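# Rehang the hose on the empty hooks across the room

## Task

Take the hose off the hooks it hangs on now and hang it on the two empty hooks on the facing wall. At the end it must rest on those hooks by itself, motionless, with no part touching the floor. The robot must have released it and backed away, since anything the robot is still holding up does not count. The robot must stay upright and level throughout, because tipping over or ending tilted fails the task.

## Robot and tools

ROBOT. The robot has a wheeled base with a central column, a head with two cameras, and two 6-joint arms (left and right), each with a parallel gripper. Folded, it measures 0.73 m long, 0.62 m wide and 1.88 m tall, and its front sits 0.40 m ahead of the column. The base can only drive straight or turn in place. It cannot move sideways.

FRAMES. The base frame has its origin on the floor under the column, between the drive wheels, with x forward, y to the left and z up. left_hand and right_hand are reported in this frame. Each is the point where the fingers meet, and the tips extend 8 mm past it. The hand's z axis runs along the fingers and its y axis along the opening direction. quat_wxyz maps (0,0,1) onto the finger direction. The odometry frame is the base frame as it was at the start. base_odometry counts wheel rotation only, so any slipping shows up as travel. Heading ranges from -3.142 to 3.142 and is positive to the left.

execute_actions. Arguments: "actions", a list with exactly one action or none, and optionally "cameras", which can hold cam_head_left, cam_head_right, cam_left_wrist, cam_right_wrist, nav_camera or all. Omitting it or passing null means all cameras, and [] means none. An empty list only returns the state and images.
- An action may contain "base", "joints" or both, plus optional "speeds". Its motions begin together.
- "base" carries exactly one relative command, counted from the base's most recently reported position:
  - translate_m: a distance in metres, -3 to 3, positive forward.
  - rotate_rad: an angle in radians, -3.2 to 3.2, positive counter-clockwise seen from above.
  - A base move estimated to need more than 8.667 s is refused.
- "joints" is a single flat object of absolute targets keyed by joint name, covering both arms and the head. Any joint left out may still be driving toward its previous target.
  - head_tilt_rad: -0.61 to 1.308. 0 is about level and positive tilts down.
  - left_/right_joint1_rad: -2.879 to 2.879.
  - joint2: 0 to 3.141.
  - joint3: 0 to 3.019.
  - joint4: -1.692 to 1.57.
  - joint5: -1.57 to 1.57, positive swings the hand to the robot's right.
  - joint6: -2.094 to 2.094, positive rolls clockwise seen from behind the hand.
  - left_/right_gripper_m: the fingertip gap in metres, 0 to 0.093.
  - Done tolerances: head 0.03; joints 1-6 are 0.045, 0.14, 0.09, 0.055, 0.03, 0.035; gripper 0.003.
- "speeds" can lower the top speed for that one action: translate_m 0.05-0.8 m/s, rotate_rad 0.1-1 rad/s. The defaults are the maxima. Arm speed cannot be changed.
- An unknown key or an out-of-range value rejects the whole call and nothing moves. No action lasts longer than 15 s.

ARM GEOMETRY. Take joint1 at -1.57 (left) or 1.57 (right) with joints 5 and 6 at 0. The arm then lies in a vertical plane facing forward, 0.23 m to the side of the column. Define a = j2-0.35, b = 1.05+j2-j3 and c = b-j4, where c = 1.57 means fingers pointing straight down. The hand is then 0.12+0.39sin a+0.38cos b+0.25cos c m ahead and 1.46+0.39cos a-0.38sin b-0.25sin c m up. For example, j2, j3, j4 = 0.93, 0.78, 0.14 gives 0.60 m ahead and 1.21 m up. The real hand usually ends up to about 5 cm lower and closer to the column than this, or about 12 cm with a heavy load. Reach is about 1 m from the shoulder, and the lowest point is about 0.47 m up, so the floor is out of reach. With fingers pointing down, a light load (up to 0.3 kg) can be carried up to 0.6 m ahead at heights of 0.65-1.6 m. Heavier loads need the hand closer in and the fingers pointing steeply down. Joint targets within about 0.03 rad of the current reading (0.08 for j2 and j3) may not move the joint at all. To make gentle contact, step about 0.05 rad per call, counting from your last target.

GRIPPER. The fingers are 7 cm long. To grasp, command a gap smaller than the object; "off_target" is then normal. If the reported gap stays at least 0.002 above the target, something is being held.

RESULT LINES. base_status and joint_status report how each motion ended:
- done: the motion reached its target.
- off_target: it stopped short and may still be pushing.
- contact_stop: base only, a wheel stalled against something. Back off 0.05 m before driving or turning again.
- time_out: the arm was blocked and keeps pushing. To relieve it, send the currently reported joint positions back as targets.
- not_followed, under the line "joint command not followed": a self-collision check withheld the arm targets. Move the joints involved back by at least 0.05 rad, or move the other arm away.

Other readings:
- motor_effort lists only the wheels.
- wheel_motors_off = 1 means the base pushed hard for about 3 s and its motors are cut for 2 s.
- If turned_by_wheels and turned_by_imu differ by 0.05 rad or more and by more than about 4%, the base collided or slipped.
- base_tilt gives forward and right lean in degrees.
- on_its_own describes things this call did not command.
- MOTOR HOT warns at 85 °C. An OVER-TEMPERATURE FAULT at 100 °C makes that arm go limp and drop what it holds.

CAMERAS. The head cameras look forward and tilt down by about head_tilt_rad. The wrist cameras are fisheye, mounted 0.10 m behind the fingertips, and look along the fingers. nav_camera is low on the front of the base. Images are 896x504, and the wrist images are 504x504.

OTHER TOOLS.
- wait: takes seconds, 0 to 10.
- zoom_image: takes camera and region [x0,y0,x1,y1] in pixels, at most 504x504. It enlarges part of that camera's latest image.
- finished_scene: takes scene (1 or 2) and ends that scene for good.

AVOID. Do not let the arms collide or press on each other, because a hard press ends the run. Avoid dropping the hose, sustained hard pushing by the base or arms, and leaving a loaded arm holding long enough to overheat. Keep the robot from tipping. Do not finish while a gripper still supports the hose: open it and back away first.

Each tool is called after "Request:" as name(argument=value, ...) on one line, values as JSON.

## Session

Request:
execute_actions(actions=[])

Scene clock: 0.00 s.
Joint torques (N m, as the arm reports them, + toward a larger angle): no reading
base_odometry: x=+0.000 y=+0.000 heading=+0.000 (m, m, rad; odometry frame)
turned_by_wheels: +0.000 (rad since the last result)
turned_by_imu: +0.000 (rad since the last result)
base_tilt: forward=-0.1 right=-0.2 (deg)
base_status: not commanded
joint_positions: head_tilt_rad=+0.868 left_joint1_rad=-1.578 left_joint2_rad=+0.855 left_joint3_rad=+0.424 left_joint4_rad=-0.952 left_joint5_rad=+0.048 left_joint6_rad=-0.037 left_gripper_m=+0.094 right_joint1_rad=+1.603 right_joint2_rad=+0.852 right_joint3_rad=+0.391 right_joint4_rad=-0.971 right_joint5_rad=+0.007 right_joint6_rad=+0.001 right_gripper_m=+0.094
joint_status: not commanded
wheel_motors_off: 0
motor_effort: left_wheel=+3 right_wheel=+2 (%)
left_hand: x=+0.1608 y=+0.2147 z=+1.2516 quat_wxyz=(+0.417, +0.024, -0.909, +0.016) (m; base frame)
right_hand: x=+0.1402 y=-0.2202 z=+1.2606 quat_wxyz=(+0.439, +0.014, -0.898, -0.006) (m; base frame)
pictures: cam_head_left, cam_head_right, cam_left_wrist, cam_right_wrist, nav_camera
camera_calibration (this result's frames):
cam_head_left: T_world_to_cam=[[-0.0536373, -0.998539, 0.00656689, 0.0212186], [-0.709965, 0.0335102, -0.703439, 1.12021], [0.702191, -0.0423929, -0.710725, 0.988137], [0, 0, 0, 1]] pos_world=[0.102586, 0.0255391, 1.49015]
cam_head_right: T_world_to_cam=[[-0.0600128, -0.997861, 0.0259243, -0.073686], [-0.71825, 0.0251319, -0.695331, 1.1087], [0.693192, -0.0603489, -0.718222, 1.00113], [0, 0, 0, 1]] pos_world=[0.0979241, -0.0409749, 1.49186]
cam_left_wrist: T_world_to_cam=[[0.0634558, -0.997864, 0.015527, 0.180695], [-0.0802457, 0.0104062, 0.996721, -1.23015], [-0.994753, -0.0644937, -0.079414, 0.39581], [0, 0, 0, 1]] pos_world=[0.283553, 0.218638, 1.25474]
cam_right_wrist: T_world_to_cam=[[0.02595, -0.999431, -0.0215587, -0.198864], [-0.0237346, -0.0221758, 0.999472, -1.25766], [-0.999381, -0.0254246, -0.0242965, 0.29164], [0, 0, 0, 1]] pos_world=[0.26677, -0.219226, 1.2598]
Images, in order (width x height): cam_head_left 896x504, cam_head_right 896x504, cam_left_wrist 504x504, cam_right_wrist 504x504, nav_camera 896x504.

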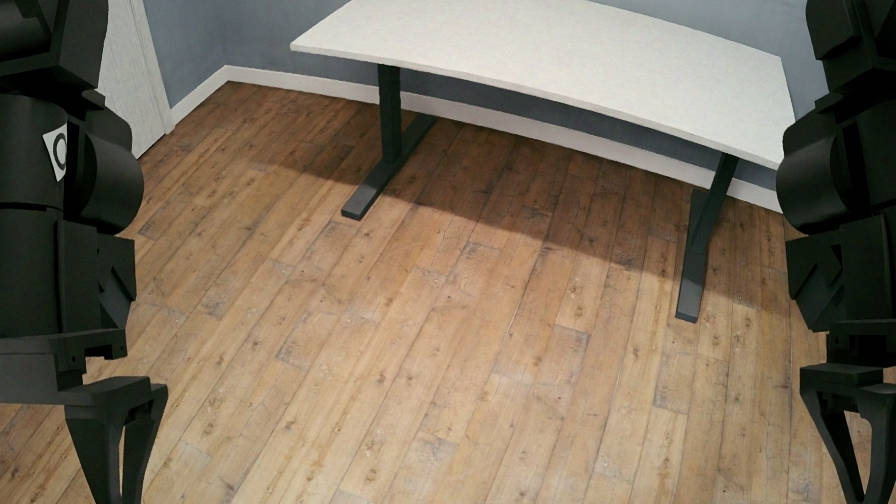

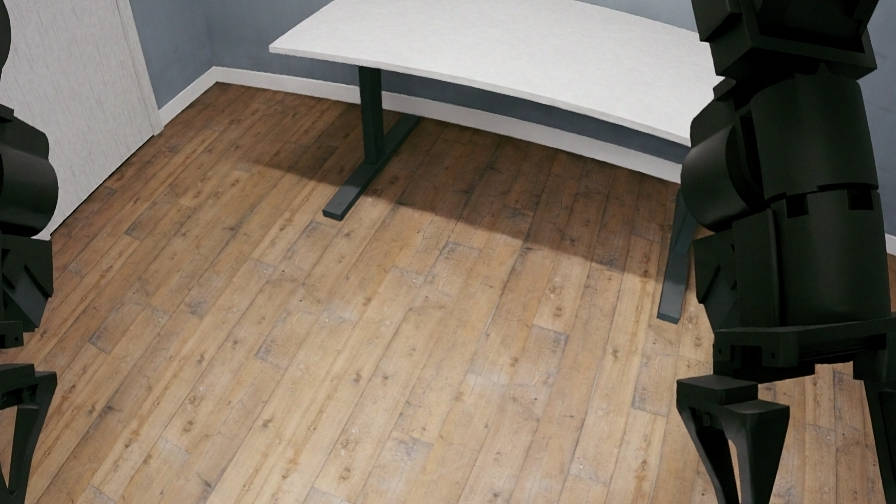

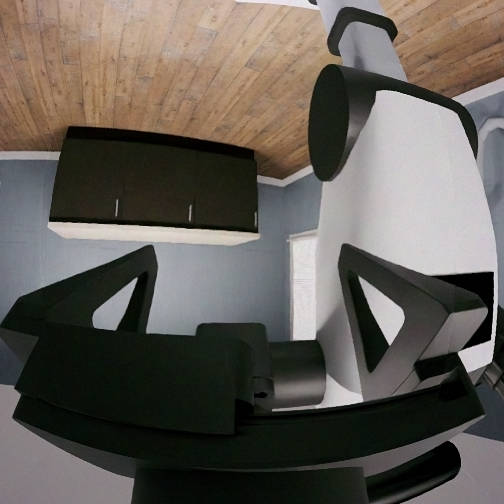

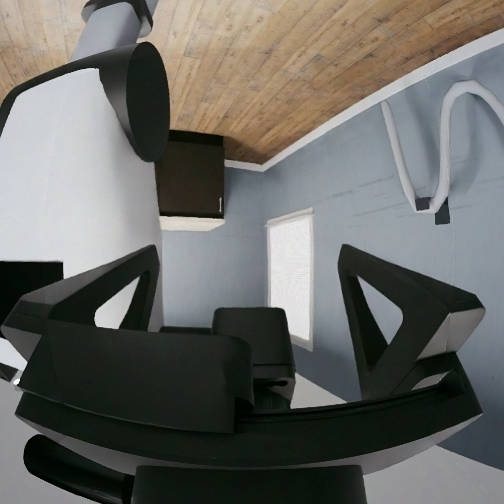

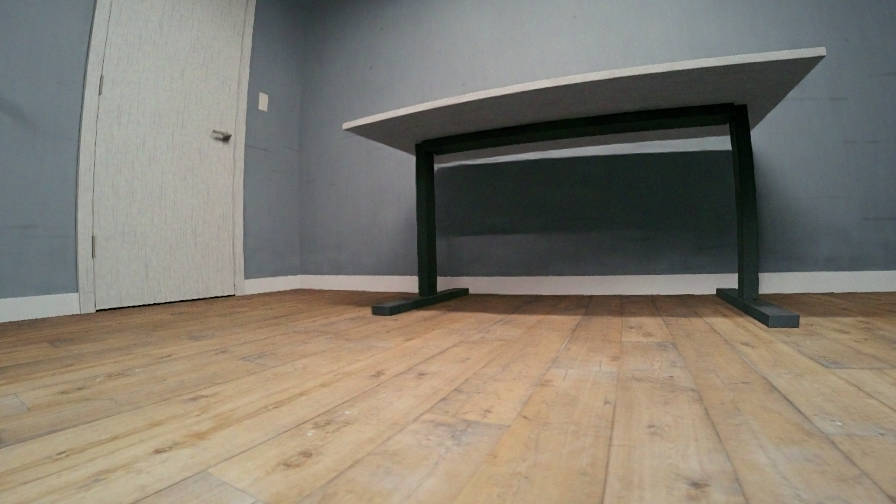

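Request:
execute_actions(actions=[{"base":{"rotate_rad":-2.02},"joints":{"head_tilt_rad":0.6,"left_joint1_rad":-1.38,"left_joint2_rad":1.17,"left_joint3_rad":1.22,"left_joint4_rad":-0.54,"left_joint5_rad":0,"left_joint6_rad":1.68,"right_joint1_rad":1.38,"right_joint2_rad":1.17,"right_joint3_rad":1.22,"right_joint4_rad":-0.54,"right_joint6_rad":-1.68}}], cameras=["cam_head_left","nav_camera"])

Scene clock: 5.70 s.
Joint torques (N m, as the arm reports them, + toward a larger angle): left_arm=[ -1.14 -16.42   6.24   0.96  -0.08  -0.05] | right_arm=[ -0.67 -19.67   5.86   0.34   0.12  -0.1 ]
base_odometry: x=+0.000 y=+0.000 heading=-2.020 (m, m, rad; odometry frame)
turned_by_wheels: -2.020 (rad since the last result)
turned_by_imu: -1.989 (rad since the last result)
base_tilt: forward=+0.0 right=-0.3 (deg)
base_status: done
joint_positions: head_tilt_rad=+0.617 left_joint1_rad=-1.373 left_joint2_rad=+1.170 left_joint3_rad=+1.216 left_joint4_rad=-0.547 left_joint5_rad=+0.001 left_joint6_rad=+1.672 left_gripper_m=+0.094 right_joint1_rad=+1.379 right_joint2_rad=+1.165 right_joint3_rad=+1.217 right_joint4_rad=-0.536 right_joint5_rad=+0.007 right_joint6_rad=-1.665 right_gripper_m=+0.094
joint_status: all done
wheel_motors_off: 0
motor_effort: left_wheel=+1(40) right_wheel=+0(41) (%)
left_hand: x=+0.6127 y=+0.3295 z=+1.1592 quat_wxyz=(+0.056, -0.706, -0.703, -0.066) (m; base frame)
right_hand: x=+0.6178 y=-0.3283 z=+1.1620 quat_wxyz=(+0.051, +0.705, -0.704, +0.073) (m; base frame)
pictures: cam_head_left, nav_camera
camera_calibration (this result's frames):
cam_head_left: T_world_to_cam=[[-0.053591, -0.998539, -0.00693495, 0.0420091], [-0.513419, 0.0335102, -0.857484, 1.34761], [0.856463, -0.0423929, -0.514465, 0.678182], [0, 0, 0, 1]] pos_world=[0.113301, 0.0255391, 1.50474]
Images, in order (width x height): cam_head_left 896x504, nav_camera 896x504.

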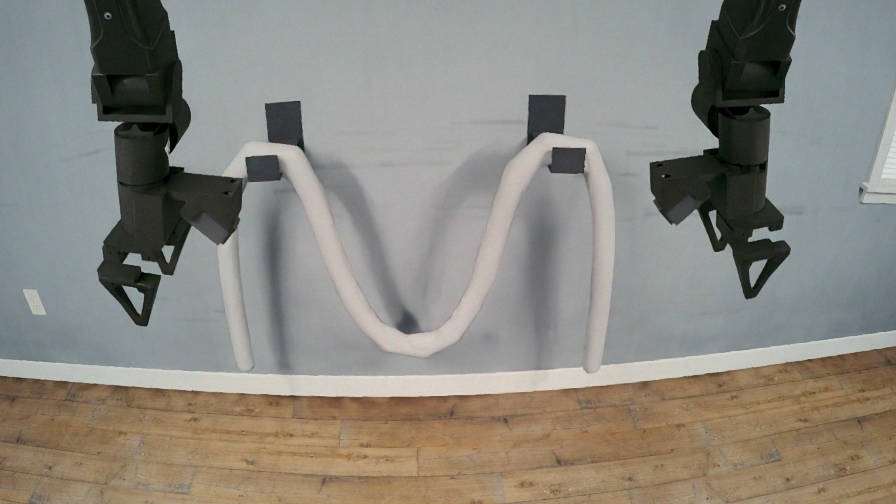

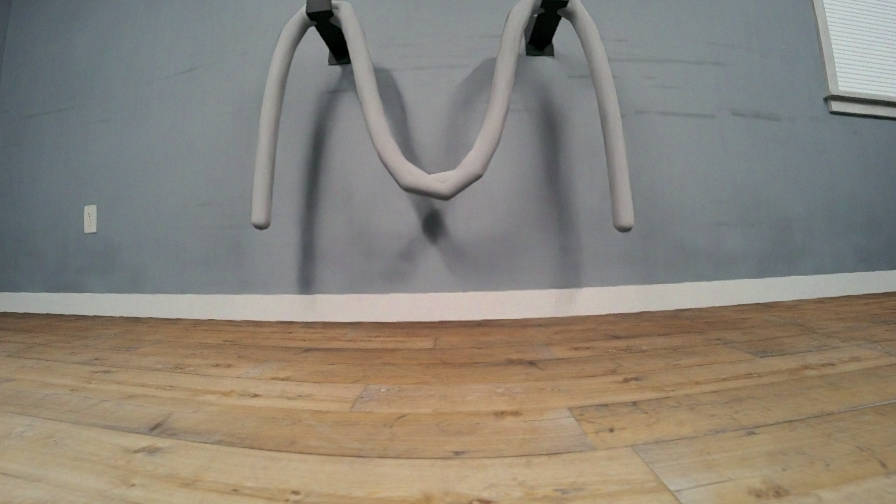

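Request:
execute_actions(actions=[{"base":{"rotate_rad":0.03}}], cameras=[])

Request:
execute_actions(actions=[{"base":{"translate_m":0.78},"joints":{"head_tilt_rad":0.85,"left_joint2_rad":1.34,"left_joint3_rad":1.25,"left_joint4_rad":-0.42,"right_joint2_rad":1.34,"right_joint3_rad":1.25,"right_joint4_rad":-0.42,"left_gripper_m":0.082,"right_gripper_m":0.082}}], cameras=["cam_head_left","cam_left_wrist","cam_right_wrist"])

Scene clock: 9.83 s.
Joint torques (N m, as the arm reports them, + toward a larger angle): left_arm=[ -1.14 -16.49   6.18   1.1   -0.06  -0.04] | right_arm=[ -0.82 -19.31   5.88   0.28   0.13  -0.11]
base_odometry: x=+0.000 y=+0.000 heading=-1.990 (m, m, rad; odometry frame)
turned_by_wheels: +0.030 (rad since the last result)
turned_by_imu: +0.030 (rad since the last result)
base_tilt: forward=+0.1 right=-0.3 (deg)
base_status: done
joint_positions: head_tilt_rad=+0.617 left_joint1_rad=-1.374 left_joint2_rad=+1.170 left_joint3_rad=+1.216 left_joint4_rad=-0.547 left_joint5_rad=+0.001 left_joint6_rad=+1.672 left_gripper_m=+0.094 right_joint1_rad=+1.380 right_joint2_rad=+1.165 right_joint3_rad=+1.217 right_joint4_rad=-0.536 right_joint5_rad=+0.007 right_joint6_rad=-1.665 right_gripper_m=+0.094
joint_status: not commanded
wheel_motors_off: 0
motor_effort: left_wheel=+2(18) right_wheel=+0(27) (%)
left_hand: x=+0.6128 y=+0.3289 z=+1.1591 quat_wxyz=(+0.055, -0.706, -0.703, -0.066) (m; base frame)
right_hand: x=+0.6179 y=-0.3279 z=+1.1619 quat_wxyz=(+0.051, +0.705, -0.704, +0.073) (m; base frame)
pictures: none
No camera images: the call's "cameras" was empty. Leave "cameras" out to get every camera's image.

Scene clock: 12.80 s.
Joint torques (N m, as the arm reports them, + toward a larger angle): left_arm=[ -0.68 -17.97   5.31   1.24  -0.09  -0.04] | right_arm=[ -1.43 -21.21   5.65   0.51   0.13  -0.1 ]
base_odometry: x=-0.318 y=-0.712 heading=-1.991 (m, m, rad; odometry frame)
turned_by_wheels: -0.001 (rad since the last result)
turned_by_imu: -0.010 (rad since the last result)
base_tilt: forward=+0.0 right=-0.2 (deg)
base_status: done
joint_positions: head_tilt_rad=+0.852 left_joint1_rad=-1.374 left_joint2_rad=+1.353 left_joint3_rad=+1.239 left_joint4_rad=-0.432 left_joint5_rad=+0.001 left_joint6_rad=+1.673 left_gripper_m=+0.082 right_joint1_rad=+1.380 right_joint2_rad=+1.354 right_joint3_rad=+1.231 right_joint4_rad=-0.424 right_joint5_rad=+0.007 right_joint6_rad=-1.665 right_gripper_m=+0.082
joint_status: all done
wheel_motors_off: 0
motor_effort: left_wheel=-1(48) right_wheel=+1(69) (%)
left_hand: x=+0.5899 y=+0.3410 z=+1.0756 quat_wxyz=(+0.070, -0.705, -0.704, -0.048) (m; base frame)
right_hand: x=+0.5869 y=-0.3394 z=+1.0736 quat_wxyz=(+0.071, +0.703, -0.706, +0.049) (m; base frame)
pictures: cam_head_left, cam_left_wrist, cam_right_wrist
camera_calibration (this result's frames):
cam_head_left: T_world_to_cam=[[-0.0537353, -0.998539, 0.00570981, 0.0225434], [-0.698645, 0.0335102, -0.714683, 1.13696], [0.713447, -0.0423929, -0.699425, 0.970172], [0, 0, 0, 1]] pos_world=[0.103375, 0.0255391, 1.491]
cam_left_wrist: T_world_to_cam=[[-0.999205, -0.00202515, 0.0398096, 0.543386], [0.0270889, 0.698153, 0.715436, -1.0169], [-0.0292421, 0.715946, -0.697543, 0.645976], [0, 0, 0, 1]] pos_world=[0.589391, 0.248568, 1.15649]
cam_right_wrist: T_world_to_cam=[[0.999641, -0.00229867, -0.0266821, -0.561142], [0.0176843, -0.691546, 0.722116, -1.01649], [-0.0201118, -0.722329, -0.691257, 0.635242], [0, 0, 0, 1]] pos_world=[0.591693, -0.245387, 1.15817]
Images, in order (width x height): cam_head_left 896x504, cam_left_wrist 504x504, cam_right_wrist 504x504.

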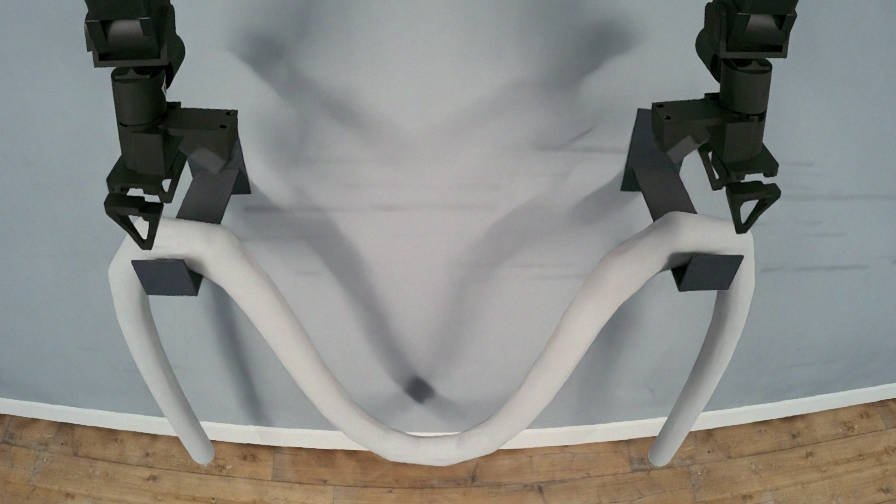

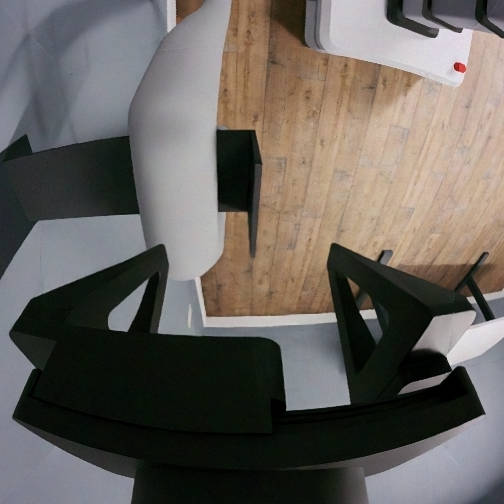

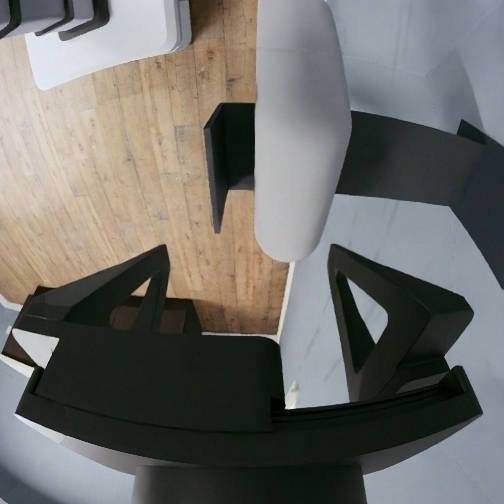

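Request:
execute_actions(actions=[{"base":{"translate_m":0.045},"joints":{"left_joint2_rad":1.40,"left_joint4_rad":-0.33,"right_joint1_rad":1.415,"right_joint2_rad":1.39,"right_joint4_rad":-0.39}}], cameras=["cam_left_wrist","cam_right_wrist"])

Scene clock: 15.53 s.
Joint torques (N m, as the arm reports them, + toward a larger angle): left_arm=[ -0.99 -16.48   4.93   1.23  -0.09  -0.05] | right_arm=[ -0.87 -19.07   5.29   0.56   0.1   -0.1 ]
base_odometry: x=-0.336 y=-0.753 heading=-1.991 (m, m, rad; odometry frame)
turned_by_wheels: +0.000 (rad since the last result)
turned_by_imu: +0.000 (rad since the last result)
base_tilt: forward=+0.1 right=-0.2 (deg)
base_status: done
joint_positions: head_tilt_rad=+0.852 left_joint1_rad=-1.374 left_joint2_rad=+1.390 left_joint3_rad=+1.242 left_joint4_rad=-0.344 left_joint5_rad=+0.001 left_joint6_rad=+1.673 left_gripper_m=+0.082 right_joint1_rad=+1.414 right_joint2_rad=+1.376 right_joint3_rad=+1.233 right_joint4_rad=-0.394 right_joint5_rad=+0.007 right_joint6_rad=-1.665 right_gripper_m=+0.082
joint_status: all done
wheel_motors_off: 0
motor_effort: left_wheel=+0(34) right_wheel=+0(48) (%)
left_hand: x=+0.5983 y=+0.3448 z=+1.0587 quat_wxyz=(+0.053, -0.707, -0.702, -0.069) (m; base frame)
right_hand: x=+0.5883 y=-0.3209 z=+1.0604 quat_wxyz=(+0.057, +0.711, -0.700, +0.042) (m; base frame)
pictures: cam_left_wrist, cam_right_wrist
camera_calibration (this result's frames):
cam_left_wrist: T_world_to_cam=[[-0.999885, 0.00746232, -0.0132217, 0.605815], [-0.00433593, 0.694239, 0.719731, -0.99204], [0.0145499, 0.719706, -0.694127, 0.600589], [0, 0, 0, 1]] pos_world=[0.592705, 0.251945, 1.1389]
cam_right_wrist: T_world_to_cam=[[0.999714, 0.0167248, -0.0170839, -0.566952], [0.0239042, -0.711519, 0.702261, -0.983152], [-0.000410377, -0.702468, -0.711715, 0.656017], [0, 0, 0, 1]] pos_world=[0.590561, -0.229218, 1.14764]
Images, in order (width x height): cam_left_wrist 504x504, cam_right_wrist 504x504.

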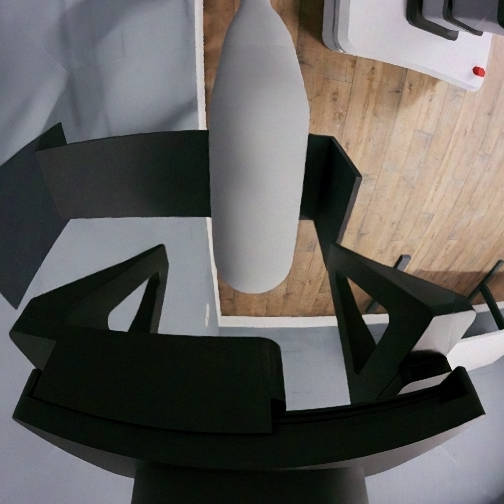

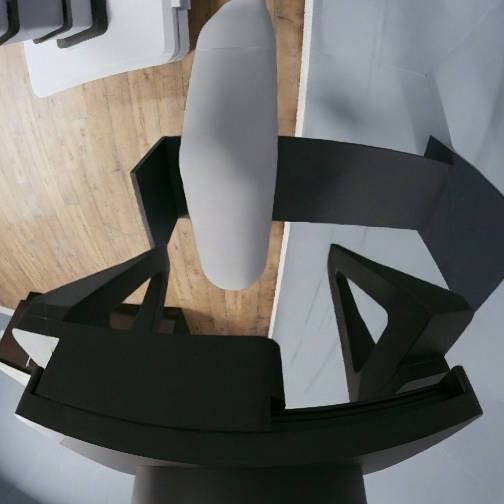

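Request:
execute_actions(actions=[{"joints":{"left_joint2_rad":1.445,"left_joint4_rad":-0.275,"right_joint2_rad":1.435,"right_joint4_rad":-0.355}}], cameras=[])

Request:
execute_actions(actions=[{"joints":{"left_joint2_rad":1.485,"left_joint4_rad":-0.21,"right_joint2_rad":1.475,"right_joint4_rad":-0.29}}], cameras=[])

Request:
execute_actions(actions=[{"joints":{"left_joint2_rad":1.525,"left_joint4_rad":-0.14,"right_joint2_rad":1.515,"right_joint4_rad":-0.22}}], cameras=["cam_left_wrist","cam_right_wrist"])

Scene clock: 19.27 s.
Joint torques (N m, as the arm reports them, + toward a larger angle): left_arm=[ -0.65 -16.04   4.43   1.37  -0.07  -0.04] | right_arm=[ -0.9  -19.47   4.86   0.57   0.08  -0.11]
base_odometry: x=-0.336 y=-0.753 heading=-1.991 (m, m, rad; odometry frame)
turned_by_wheels: +0.000 (rad since the last result)
turned_by_imu: +0.000 (rad since the last result)
base_tilt: forward=+0.2 right=-0.2 (deg)
base_status: not commanded
joint_positions: head_tilt_rad=+0.852 left_joint1_rad=-1.374 left_joint2_rad=+1.439 left_joint3_rad=+1.242 left_joint4_rad=-0.289 left_joint5_rad=+0.001 left_joint6_rad=+1.673 left_gripper_m=+0.082 right_joint1_rad=+1.414 right_joint2_rad=+1.429 right_joint3_rad=+1.233 right_joint4_rad=-0.359 right_joint5_rad=+0.007 right_joint6_rad=-1.665 right_gripper_m=+0.082
joint_status: all done
wheel_motors_off: 0
motor_effort: left_wheel=+0(2) right_wheel=+1(0) (%)
left_hand: x=+0.5911 y=+0.3480 z=+1.0361 quat_wxyz=(+0.051, -0.707, -0.702, -0.071) (m; base frame)
right_hand: x=+0.5749 y=-0.3232 z=+1.0358 quat_wxyz=(+0.063, +0.710, -0.700, +0.036) (m; base frame)
pictures: none
No camera images: the call's "cameras" was empty. Leave "cameras" out to get every camera's image.

Scene clock: 19.93 s.
Joint torques (N m, as the arm reports them, + toward a larger angle): left_arm=[ -0.73 -16.19   4.24   1.66  -0.07  -0.05] | right_arm=[ -1.1  -18.39   4.52   0.56   0.1   -0.09]
base_odometry: x=-0.336 y=-0.753 heading=-1.991 (m, m, rad; odometry frame)
turned_by_wheels: +0.000 (rad since the last result)
turned_by_imu: +0.000 (rad since the last result)
base_tilt: forward=+0.1 right=-0.2 (deg)
base_status: not commanded
joint_positions: head_tilt_rad=+0.852 left_joint1_rad=-1.374 left_joint2_rad=+1.475 left_joint3_rad=+1.242 left_joint4_rad=-0.226 left_joint5_rad=+0.001 left_joint6_rad=+1.673 left_gripper_m=+0.082 right_joint1_rad=+1.414 right_joint2_rad=+1.464 right_joint3_rad=+1.233 right_joint4_rad=-0.296 right_joint5_rad=+0.007 right_joint6_rad=-1.665 right_gripper_m=+0.082
joint_status: all done
wheel_motors_off: 0
motor_effort: left_wheel=+0(1) right_wheel=-1(1) (%)
left_hand: x=+0.5906 y=+0.3507 z=+1.0200 quat_wxyz=(+0.043, -0.707, -0.701, -0.082) (m; base frame)
right_hand: x=+0.5754 y=-0.3253 z=+1.0201 quat_wxyz=(+0.054, +0.711, -0.700, +0.047) (m; base frame)
pictures: none
No camera images: the call's "cameras" was empty. Leave "cameras" out to get every camera's image.

Scene clock: 20.60 s.
Joint torques (N m, as the arm reports them, + toward a larger angle): left_arm=[ -0.75 -15.97   3.8    1.53  -0.07  -0.07] | right_arm=[ -1.1  -19.09   4.35   0.74   0.1   -0.1 ]
base_odometry: x=-0.336 y=-0.753 heading=-1.991 (m, m, rad; odometry frame)
turned_by_wheels: +0.000 (rad since the last result)
turned_by_imu: +0.000 (rad since the last result)
base_tilt: forward=+0.0 right=-0.3 (deg)
base_status: not commanded
joint_positions: head_tilt_rad=+0.852 left_joint1_rad=-1.374 left_joint2_rad=+1.515 left_joint3_rad=+1.242 left_joint4_rad=-0.155 left_joint5_rad=+0.001 left_joint6_rad=+1.673 left_gripper_m=+0.082 right_joint1_rad=+1.414 right_joint2_rad=+1.506 right_joint3_rad=+1.233 right_joint4_rad=-0.226 right_joint5_rad=+0.007 right_joint6_rad=-1.665 right_gripper_m=+0.082
joint_status: all done
wheel_motors_off: 0
motor_effort: left_wheel=+0(1) right_wheel=+0(1) (%)
left_hand: x=+0.5903 y=+0.3536 z=+1.0031 quat_wxyz=(+0.032, -0.708, -0.699, -0.094) (m; base frame)
right_hand: x=+0.5734 y=-0.3277 z=+1.0013 quat_wxyz=(+0.045, +0.711, -0.699, +0.057) (m; base frame)
pictures: cam_left_wrist, cam_right_wrist
camera_calibration (this result's frames):
cam_left_wrist: T_world_to_cam=[[-0.996852, 0.0187959, -0.0770262, 0.655182], [-0.0428301, 0.689894, 0.722643, -0.936852], [0.0667226, 0.723667, -0.686917, 0.516364], [0, 0, 0, 1]] pos_world=[0.578541, 0.260338, 1.08217]
cam_right_wrist: T_world_to_cam=[[0.999541, 0.0219331, 0.0209061, -0.589139], [0.000822423, -0.70934, 0.704866, -0.934916], [0.0302895, -0.704525, -0.709032, 0.588209], [0, 0, 0, 1]] pos_world=[0.571821, -0.235844, 1.08837]
Images, in order (width x height): cam_left_wrist 504x504, cam_right_wrist 504x504.

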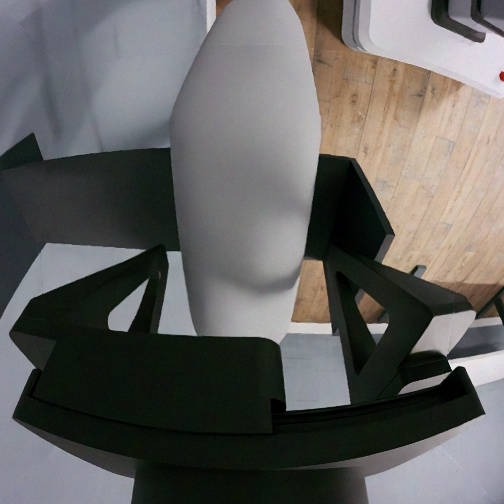

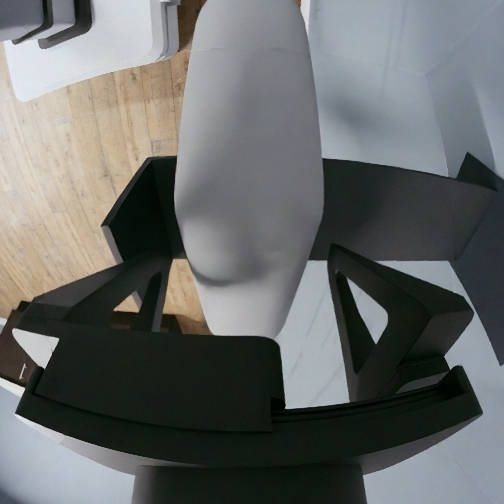

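Request:
execute_actions(actions=[{"joints":{"left_gripper_m":0.076,"right_gripper_m":0.076,"left_joint2_rad":1.57,"left_joint3_rad":1.29,"right_joint2_rad":1.56,"right_joint3_rad":1.275,"right_joint4_rad":-0.20}}], cameras=[])

Request:
execute_actions(actions=[{"joints":{"left_joint2_rad":1.61,"left_joint3_rad":1.32,"right_joint2_rad":1.60,"right_joint3_rad":1.305}}], cameras=[])

Request:
execute_actions(actions=[{"joints":{"left_gripper_m":0.02,"right_gripper_m":0.02}}], cameras=["cam_left_wrist","cam_right_wrist"])

Scene clock: 24.20 s.
Joint torques (N m, as the arm reports them, + toward a larger angle): left_arm=[ -0.31 -15.84   3.84   1.54  -0.09  -0.04] | right_arm=[ -1.56 -19.     4.11   0.75   0.1   -0.11]
base_odometry: x=-0.336 y=-0.753 heading=-1.991 (m, m, rad; odometry frame)
turned_by_wheels: +0.000 (rad since the last result)
turned_by_imu: +0.000 (rad since the last result)
base_tilt: forward=+0.0 right=-0.3 (deg)
base_status: not commanded
joint_positions: head_tilt_rad=+0.852 left_joint1_rad=-1.374 left_joint2_rad=+1.557 left_joint3_rad=+1.280 left_joint4_rad=-0.154 left_joint5_rad=+0.001 left_joint6_rad=+1.673 left_gripper_m=+0.076 right_joint1_rad=+1.414 right_joint2_rad=+1.549 right_joint3_rad=+1.257 right_joint4_rad=-0.207 right_joint5_rad=+0.007 right_joint6_rad=-1.665 right_gripper_m=+0.076
joint_status: all done
wheel_motors_off: 0
motor_effort: left_wheel=+0(1) right_wheel=+1(2) (%)
left_hand: x=+0.5938 y=+0.3566 z=+0.9878 quat_wxyz=(+0.033, -0.708, -0.699, -0.093) (m; base frame)
right_hand: x=+0.5726 y=-0.3300 z=+0.9844 quat_wxyz=(+0.045, +0.711, -0.699, +0.057) (m; base frame)
pictures: none
No camera images: the call's "cameras" was empty. Leave "cameras" out to get every camera's image.

Scene clock: 24.93 s.
Joint torques (N m, as the arm reports them, + toward a larger angle): left_arm=[ -0.27 -15.4    3.45   1.36  -0.06  -0.05] | right_arm=[ -1.36 -18.79   3.82   0.67   0.11  -0.07]
base_odometry: x=-0.336 y=-0.753 heading=-1.991 (m, m, rad; odometry frame)
turned_by_wheels: +0.000 (rad since the last result)
turned_by_imu: +0.000 (rad since the last result)
base_tilt: forward=+0.2 right=-0.2 (deg)
base_status: not commanded
joint_positions: head_tilt_rad=+0.852 left_joint1_rad=-1.374 left_joint2_rad=+1.589 left_joint3_rad=+1.314 left_joint4_rad=-0.151 left_joint5_rad=+0.001 left_joint6_rad=+1.673 left_gripper_m=+0.076 right_joint1_rad=+1.414 right_joint2_rad=+1.585 right_joint3_rad=+1.291 right_joint4_rad=-0.205 right_joint5_rad=+0.007 right_joint6_rad=-1.665 right_gripper_m=+0.076
joint_status: all done
wheel_motors_off: 0
motor_effort: left_wheel=+1(1) right_wheel=+0(2) (%)
left_hand: x=+0.5995 y=+0.3591 z=+0.9765 quat_wxyz=(+0.032, -0.708, -0.699, -0.094) (m; base frame)
right_hand: x=+0.5761 y=-0.3321 z=+0.9712 quat_wxyz=(+0.045, +0.711, -0.699, +0.057) (m; base frame)
pictures: none
No camera images: the call's "cameras" was empty. Leave "cameras" out to get every camera's image.

Scene clock: 25.57 s.
Joint torques (N m, as the arm reports them, + toward a larger angle): left_arm=[ -0.26 -15.52   3.76   1.39  -0.06  -0.08] | right_arm=[ -1.15 -18.92   3.72   0.7    0.07  -0.1 ]
base_odometry: x=-0.336 y=-0.753 heading=-1.991 (m, m, rad; odometry frame)
turned_by_wheels: +0.000 (rad since the last result)
turned_by_imu: +0.000 (rad since the last result)
base_tilt: forward=-0.1 right=-0.3 (deg)
base_status: not commanded
joint_positions: head_tilt_rad=+0.852 left_joint1_rad=-1.374 left_joint2_rad=+1.590 left_joint3_rad=+1.311 left_joint4_rad=-0.151 left_joint5_rad=+0.001 left_joint6_rad=+1.676 left_gripper_m=+0.058 right_joint1_rad=+1.414 right_joint2_rad=+1.585 right_joint3_rad=+1.291 right_joint4_rad=-0.207 right_joint5_rad=+0.008 right_joint6_rad=-1.666 right_gripper_m=+0.057
joint_status: left_gripper_m off_target (ended at +0.058, target +0.020); right_gripper_m off_target (ended at +0.057, target +0.020)
wheel_motors_off: 0
motor_effort: left_wheel=-1(2) right_wheel=+2(3) (%)
left_hand: x=+0.5972 y=+0.3590 z=+0.9758 quat_wxyz=(+0.033, -0.709, -0.698, -0.093) (m; base frame)
right_hand: x=+0.5755 y=-0.3323 z=+0.9711 quat_wxyz=(+0.046, +0.712, -0.699, +0.057) (m; base frame)
pictures: cam_left_wrist, cam_right_wrist
camera_calibration (this result's frames):
cam_left_wrist: T_world_to_cam=[[-0.997068, 0.0212604, -0.0735047, 0.655697], [-0.0385694, 0.69002, 0.722762, -0.92323], [0.0660859, 0.723478, -0.687177, 0.493883], [0, 0, 0, 1]] pos_world=[0.585528, 0.265793, 1.05486]
cam_right_wrist: T_world_to_cam=[[0.999587, 0.0219878, 0.0184846, -0.588233], [0.00254107, -0.708657, 0.705549, -0.918201], [0.0286126, -0.705211, -0.70842, 0.56364], [0, 0, 0, 1]] pos_world=[0.574197, -0.24027, 1.058]
Images, in order (width x height): cam_left_wrist 504x504, cam_right_wrist 504x504.

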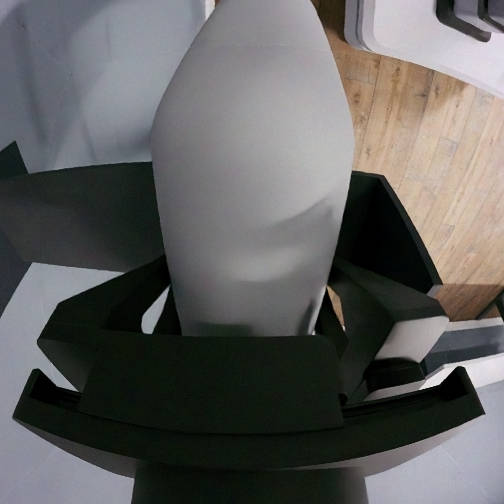

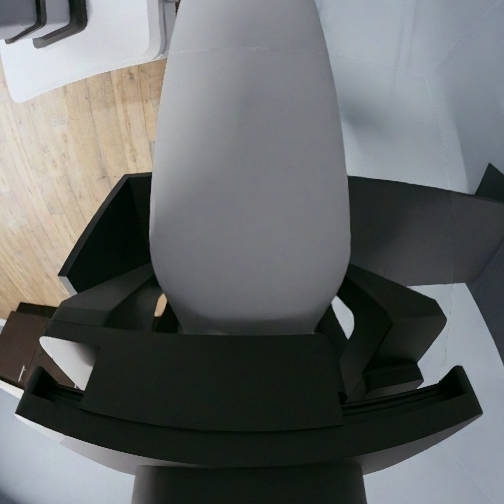

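Request:
execute_actions(actions=[{"joints":{"left_joint2_rad":1.44,"right_joint2_rad":1.43}}], cameras=[])

Request:
execute_actions(actions=[{"joints":{"left_joint1_rad":-1.31,"right_joint1_rad":1.35,"left_joint2_rad":1.27,"right_joint2_rad":1.25,"left_joint4_rad":-0.46,"right_joint4_rad":-0.46}}], cameras=["cam_head_left"])

Request:
execute_actions(actions=[{"base":{"translate_m":-0.4},"speeds":{"translate_m":0.3}}], cameras=["cam_head_left"])

Request:
execute_actions(actions=[{"base":{"rotate_rad":-3.08},"speeds":{"rotate_rad":0.8},"joints":{"head_tilt_rad":0.4}}], cameras=["nav_camera","cam_head_left"])

Scene clock: 30.20 s.
Joint torques (N m, as the arm reports them, + toward a larger angle): left_arm=[ -0.63 -20.6    5.81   1.52  -0.06  -0.09] | right_arm=[ -1.29 -24.03   5.14   0.93   0.22  -0.09]
base_odometry: x=-0.336 y=-0.753 heading=-1.991 (m, m, rad; odometry frame)
turned_by_wheels: +0.000 (rad since the last result)
turned_by_imu: +0.000 (rad since the last result)
base_tilt: forward=+0.0 right=-0.1 (deg)
base_status: not commanded
joint_positions: head_tilt_rad=+0.852 left_joint1_rad=-1.376 left_joint2_rad=+1.476 left_joint3_rad=+1.303 left_joint4_rad=-0.151 left_joint5_rad=+0.001 left_joint6_rad=+1.676 left_gripper_m=+0.058 right_joint1_rad=+1.416 right_joint2_rad=+1.466 right_joint3_rad=+1.291 right_joint4_rad=-0.207 right_joint5_rad=+0.004 right_joint6_rad=-1.666 right_gripper_m=+0.057
joint_status: all done
wheel_motors_off: 0
motor_effort: left_wheel=+0(1) right_wheel=+2(3) (%)
left_hand: x=+0.6452 y=+0.3527 z=+1.0313 quat_wxyz=(-0.001, -0.710, -0.692, -0.133) (m; base frame)
right_hand: x=+0.6314 y=-0.3268 z=+1.0286 quat_wxyz=(+0.005, +0.713, -0.694, +0.100) (m; base frame)
pictures: none
No camera images: the call's "cameras" was empty. Leave "cameras" out to get every camera's image.

Scene clock: 31.33 s.
Joint torques (N m, as the arm reports them, + toward a larger angle): left_arm=[  0.84 -19.64   7.22   0.36  -0.19  -0.08] | right_arm=[ -1.82 -23.03   6.65   0.56   0.41  -0.11]
base_odometry: x=-0.336 y=-0.753 heading=-1.991 (m, m, rad; odometry frame)
turned_by_wheels: +0.000 (rad since the last result)
turned_by_imu: +0.000 (rad since the last result)
base_tilt: forward=+0.0 right=-0.2 (deg)
base_status: not commanded
joint_positions: head_tilt_rad=+0.852 left_joint1_rad=-1.321 left_joint2_rad=+1.299 left_joint3_rad=+1.301 left_joint4_rad=-0.449 left_joint5_rad=+0.003 left_joint6_rad=+1.676 left_gripper_m=+0.058 right_joint1_rad=+1.357 right_joint2_rad=+1.281 right_joint3_rad=+1.291 right_joint4_rad=-0.460 right_joint5_rad=-0.001 right_joint6_rad=-1.666 right_gripper_m=+0.057
joint_status: all done
wheel_motors_off: 0
motor_effort: left_wheel=-1(2) right_wheel=+1(2) (%)
left_hand: x=+0.6385 y=+0.3694 z=+1.1188 quat_wxyz=(+0.055, -0.699, -0.706, -0.100) (m; base frame)
right_hand: x=+0.6390 y=-0.3486 z=+1.1221 quat_wxyz=(+0.045, +0.702, -0.705, +0.090) (m; base frame)
pictures: cam_head_left
camera_calibration (this result's frames):
cam_head_left: T_world_to_cam=[[-0.0537339, -0.998539, 0.00572278, 0.0225233], [-0.698818, 0.0335102, -0.714514, 1.13671], [0.713279, -0.0423929, -0.699597, 0.970446], [0, 0, 0, 1]] pos_world=[0.103363, 0.0255391, 1.49099]
Images, in order (width x height): cam_head_left 896x504.

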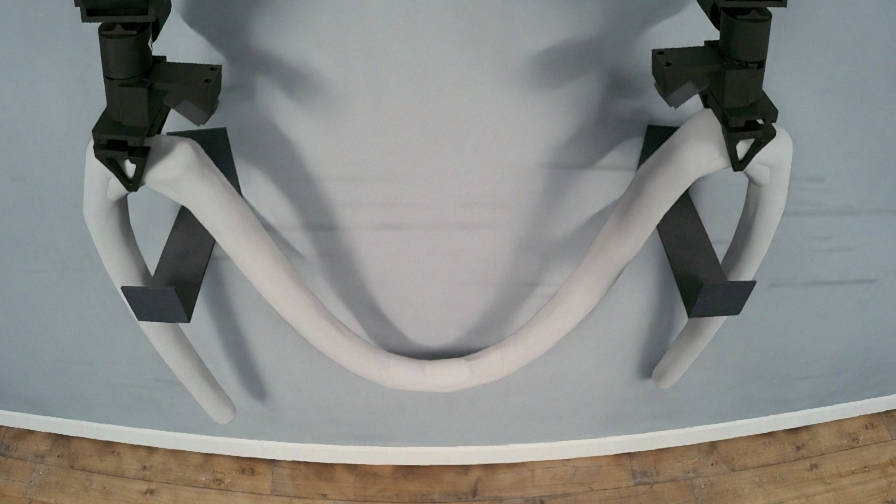

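Scene clock: 34.13 s.
Joint torques (N m, as the arm reports them, + toward a larger angle): left_arm=[  0.84 -19.58   7.38   0.38  -0.21  -0.08] | right_arm=[ -1.82 -23.62   6.61   0.6    0.43  -0.07]
base_odometry: x=-0.173 y=-0.388 heading=-1.991 (m, m, rad; odometry frame)
turned_by_wheels: +0.000 (rad since the last result)
turned_by_imu: +0.000 (rad since the last result)
base_tilt: forward=+0.0 right=-0.3 (deg)
base_status: done
joint_positions: head_tilt_rad=+0.852 left_joint1_rad=-1.321 left_joint2_rad=+1.300 left_joint3_rad=+1.299 left_joint4_rad=-0.449 left_joint5_rad=+0.004 left_joint6_rad=+1.676 left_gripper_m=+0.058 right_joint1_rad=+1.358 right_joint2_rad=+1.282 right_joint3_rad=+1.291 right_joint4_rad=-0.462 right_joint5_rad=-0.001 right_joint6_rad=-1.667 right_gripper_m=+0.057
joint_status: not commanded
wheel_motors_off: 0
motor_effort: left_wheel=-2(37) right_wheel=-2(42) (%)
left_hand: x=+0.6377 y=+0.3693 z=+1.1184 quat_wxyz=(+0.056, -0.699, -0.706, -0.100) (m; base frame)
right_hand: x=+0.6382 y=-0.3484 z=+1.1216 quat_wxyz=(+0.046, +0.702, -0.705, +0.089) (m; base frame)
pictures: cam_head_left
camera_calibration (this result's frames):
cam_head_left: T_world_to_cam=[[-0.0537335, -0.998539, 0.00572709, 0.0225166], [-0.698875, 0.0335102, -0.714458, 1.13662], [0.713222, -0.0423929, -0.699655, 0.970537], [0, 0, 0, 1]] pos_world=[0.103359, 0.0255391, 1.49098]
Images, in order (width x height): cam_head_left 896x504.

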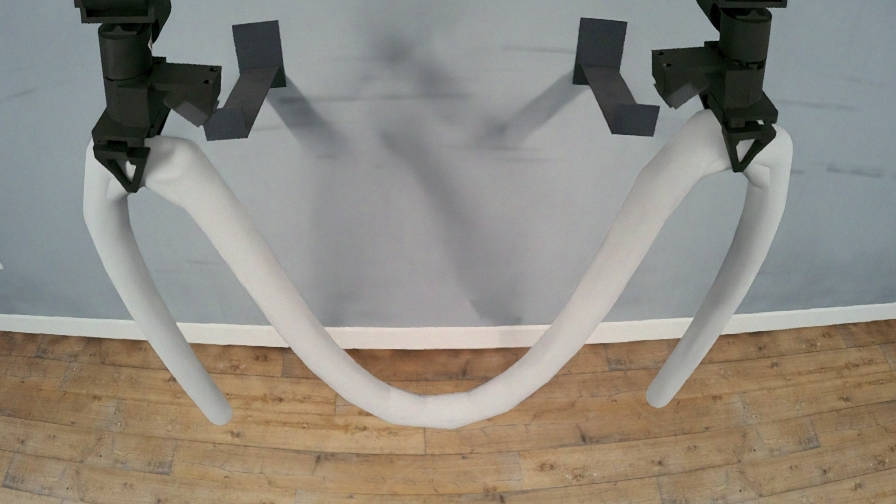

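Scene clock: 39.20 s.
Joint torques (N m, as the arm reports them, + toward a larger angle): left_arm=[  0.62 -19.67   7.37   0.44  -0.31  -0.09] | right_arm=[ -1.88 -23.44   6.65   0.71   0.42  -0.07]
base_odometry: x=-0.173 y=-0.388 heading=+1.212 (m, m, rad; odometry frame)
turned_by_wheels: -3.080 (rad since the last result)
turned_by_imu: -3.038 (rad since the last result)
base_tilt: forward=-0.1 right=-0.2 (deg)
base_status: done
joint_positions: head_tilt_rad=+0.419 left_joint1_rad=-1.320 left_joint2_rad=+1.300 left_joint3_rad=+1.299 left_joint4_rad=-0.449 left_joint5_rad=+0.006 left_joint6_rad=+1.676 left_gripper_m=+0.058 right_joint1_rad=+1.356 right_joint2_rad=+1.282 right_joint3_rad=+1.291 right_joint4_rad=-0.462 right_joint5_rad=-0.001 right_joint6_rad=-1.668 right_gripper_m=+0.057
joint_status: all done
wheel_motors_off: 0
motor_effort: left_wheel=+0(34) right_wheel=+0(58) (%)
left_hand: x=+0.6376 y=+0.3696 z=+1.1182 quat_wxyz=(+0.055, -0.698, -0.707, -0.099) (m; base frame)
right_hand: x=+0.6381 y=-0.3493 z=+1.1218 quat_wxyz=(+0.046, +0.702, -0.705, +0.089) (m; base frame)
pictures: cam_head_left, nav_camera
camera_calibration (this result's frames):
cam_head_left: T_world_to_cam=[[-0.0511683, -0.998539, -0.0173749, 0.0579655], [-0.334094, 0.0335102, -0.941944, 1.46871], [0.94115, -0.0423929, -0.33532, 0.398065], [0, 0, 0, 1]] pos_world=[0.119014, 0.0255391, 1.51793]
Images, in order (width x height): cam_head_left 896x504, nav_camera 896x504.

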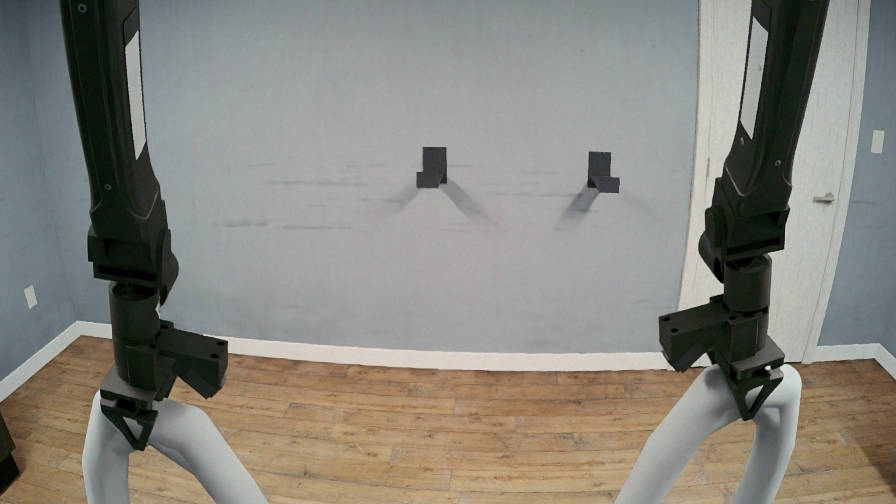

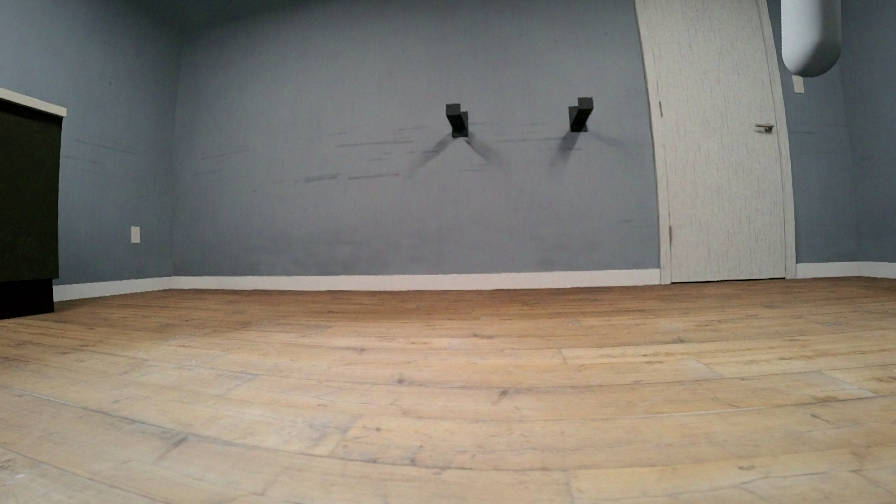

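Request:
execute_actions(actions=[{"base":{"rotate_rad":-0.155},"speeds":{"rotate_rad":0.5},"joints":{"head_tilt_rad":0.85}}], cameras=[])

Request:
execute_actions(actions=[{"base":{"translate_m":1.41},"speeds":{"translate_m":0.6}}], cameras=["cam_head_left"])

Scene clock: 42.33 s.
Joint torques (N m, as the arm reports them, + toward a larger angle): left_arm=[  0.72 -19.99   7.36   0.4   -0.28  -0.09] | right_arm=[ -1.93 -23.44   6.54   0.62   0.47  -0.06]
base_odometry: x=-0.173 y=-0.388 heading=+1.058 (m, m, rad; odometry frame)
turned_by_wheels: -0.155 (rad since the last result)
turned_by_imu: -0.153 (rad since the last result)
base_tilt: forward=+0.0 right=-0.1 (deg)
base_status: done
joint_positions: head_tilt_rad=+0.851 left_joint1_rad=-1.320 left_joint2_rad=+1.300 left_joint3_rad=+1.299 left_joint4_rad=-0.449 left_joint5_rad=+0.006 left_joint6_rad=+1.676 left_gripper_m=+0.058 right_joint1_rad=+1.361 right_joint2_rad=+1.282 right_joint3_rad=+1.291 right_joint4_rad=-0.462 right_joint5_rad=-0.002 right_joint6_rad=-1.669 right_gripper_m=+0.057
joint_status: all done
wheel_motors_off: 0
motor_effort: left_wheel=+0(26) right_wheel=+0(40) (%)
left_hand: x=+0.6375 y=+0.3699 z=+1.1183 quat_wxyz=(+0.056, -0.698, -0.707, -0.099) (m; base frame)
right_hand: x=+0.6384 y=-0.3464 z=+1.1213 quat_wxyz=(+0.044, +0.704, -0.704, +0.087) (m; base frame)
pictures: none
No camera images: the call's "cameras" was empty. Leave "cameras" out to get every camera's image.

Scene clock: 46.43 s.
Joint torques (N m, as the arm reports them, + toward a larger angle): left_arm=[  0.35 -19.96   7.27   0.52  -0.28  -0.07] | right_arm=[ -2.12 -23.71   6.63   0.72   0.44  -0.04]
base_odometry: x=+0.519 y=+0.840 heading=+1.057 (m, m, rad; odometry frame)
turned_by_wheels: -0.001 (rad since the last result)
turned_by_imu: -0.005 (rad since the last result)
base_tilt: forward=+0.1 right=-0.2 (deg)
base_status: done
joint_positions: head_tilt_rad=+0.852 left_joint1_rad=-1.320 left_joint2_rad=+1.301 left_joint3_rad=+1.299 left_joint4_rad=-0.453 left_joint5_rad=+0.006 left_joint6_rad=+1.676 left_gripper_m=+0.058 right_joint1_rad=+1.360 right_joint2_rad=+1.282 right_joint3_rad=+1.291 right_joint4_rad=-0.463 right_joint5_rad=-0.002 right_joint6_rad=-1.669 right_gripper_m=+0.057
joint_status: not commanded
wheel_motors_off: 0
motor_effort: left_wheel=-1(51) right_wheel=+2(70) (%)
left_hand: x=+0.6364 y=+0.3698 z=+1.1180 quat_wxyz=(+0.057, -0.698, -0.707, -0.098) (m; base frame)
right_hand: x=+0.6381 y=-0.3467 z=+1.1213 quat_wxyz=(+0.045, +0.703, -0.704, +0.087) (m; base frame)
pictures: cam_head_left
camera_calibration (this result's frames):
cam_head_left: T_world_to_cam=[[-0.0537345, -0.998539, 0.00571782, 0.022531], [-0.698752, 0.0335102, -0.714579, 1.1368], [0.713343, -0.0423929, -0.699532, 0.970341], [0, 0, 0, 1]] pos_world=[0.103367, 0.0255391, 1.49099]
Images, in order (width x height): cam_head_left 896x504.

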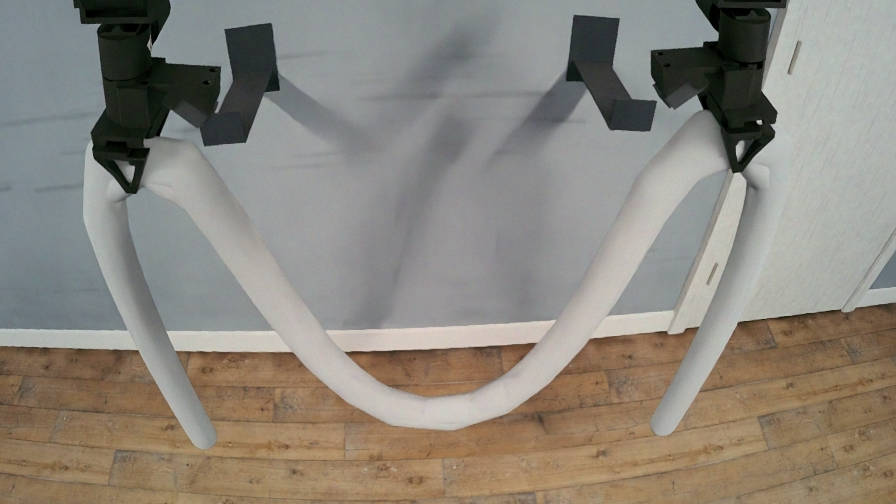

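Matches the reference.

Request:
execute_actions(actions=[{"base":{"translate_m":0.44},"speeds":{"translate_m":0.2},"joints":{"left_joint1_rad":-1.29}}], cameras=["cam_head_left"])

Scene clock: 51.03 s.
Joint torques (N m, as the arm reports them, + toward a larger angle): left_arm=[  1.78 -19.88   7.46   0.4   -0.27  -0.08] | right_arm=[ -2.   -23.45   6.58   0.65   0.45  -0.05]
base_odometry: x=+0.736 y=+1.223 heading=+1.056 (m, m, rad; odometry frame)
turned_by_wheels: -0.001 (rad since the last result)
turned_by_imu: +0.000 (rad since the last result)
base_tilt: forward=+0.0 right=-0.2 (deg)
base_status: done
joint_positions: head_tilt_rad=+0.852 left_joint1_rad=-1.310 left_joint2_rad=+1.301 left_joint3_rad=+1.299 left_joint4_rad=-0.453 left_joint5_rad=+0.006 left_joint6_rad=+1.676 left_gripper_m=+0.058 right_joint1_rad=+1.360 right_joint2_rad=+1.282 right_joint3_rad=+1.291 right_joint4_rad=-0.462 right_joint5_rad=-0.002 right_joint6_rad=-1.669 right_gripper_m=+0.057
joint_status: all done
wheel_motors_off: 0
motor_effort: left_wheel=+1(33) right_wheel=+1(45) (%)
left_hand: x=+0.6350 y=+0.3753 z=+1.1187 quat_wxyz=(+0.060, -0.696, -0.708, -0.100) (m; base frame)
right_hand: x=+0.6381 y=-0.3467 z=+1.1211 quat_wxyz=(+0.045, +0.703, -0.704, +0.087) (m; base frame)
pictures: cam_head_left
camera_calibration (this result's frames):
cam_head_left: T_world_to_cam=[[-0.0537337, -0.998539, 0.00572519, 0.0225196], [-0.69885, 0.0335102, -0.714483, 1.13666], [0.713247, -0.0423929, -0.699629, 0.970497], [0, 0, 0, 1]] pos_world=[0.103361, 0.0255391, 1.49098]
Images, in order (width x height): cam_head_left 896x504.

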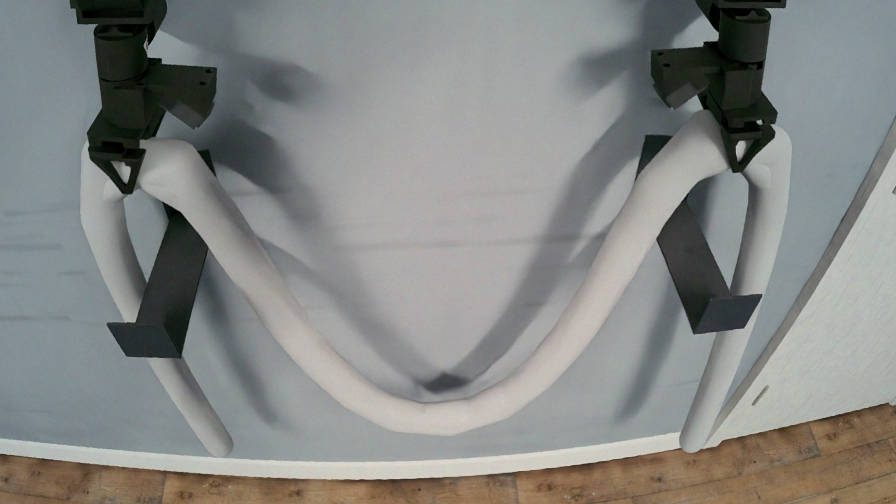

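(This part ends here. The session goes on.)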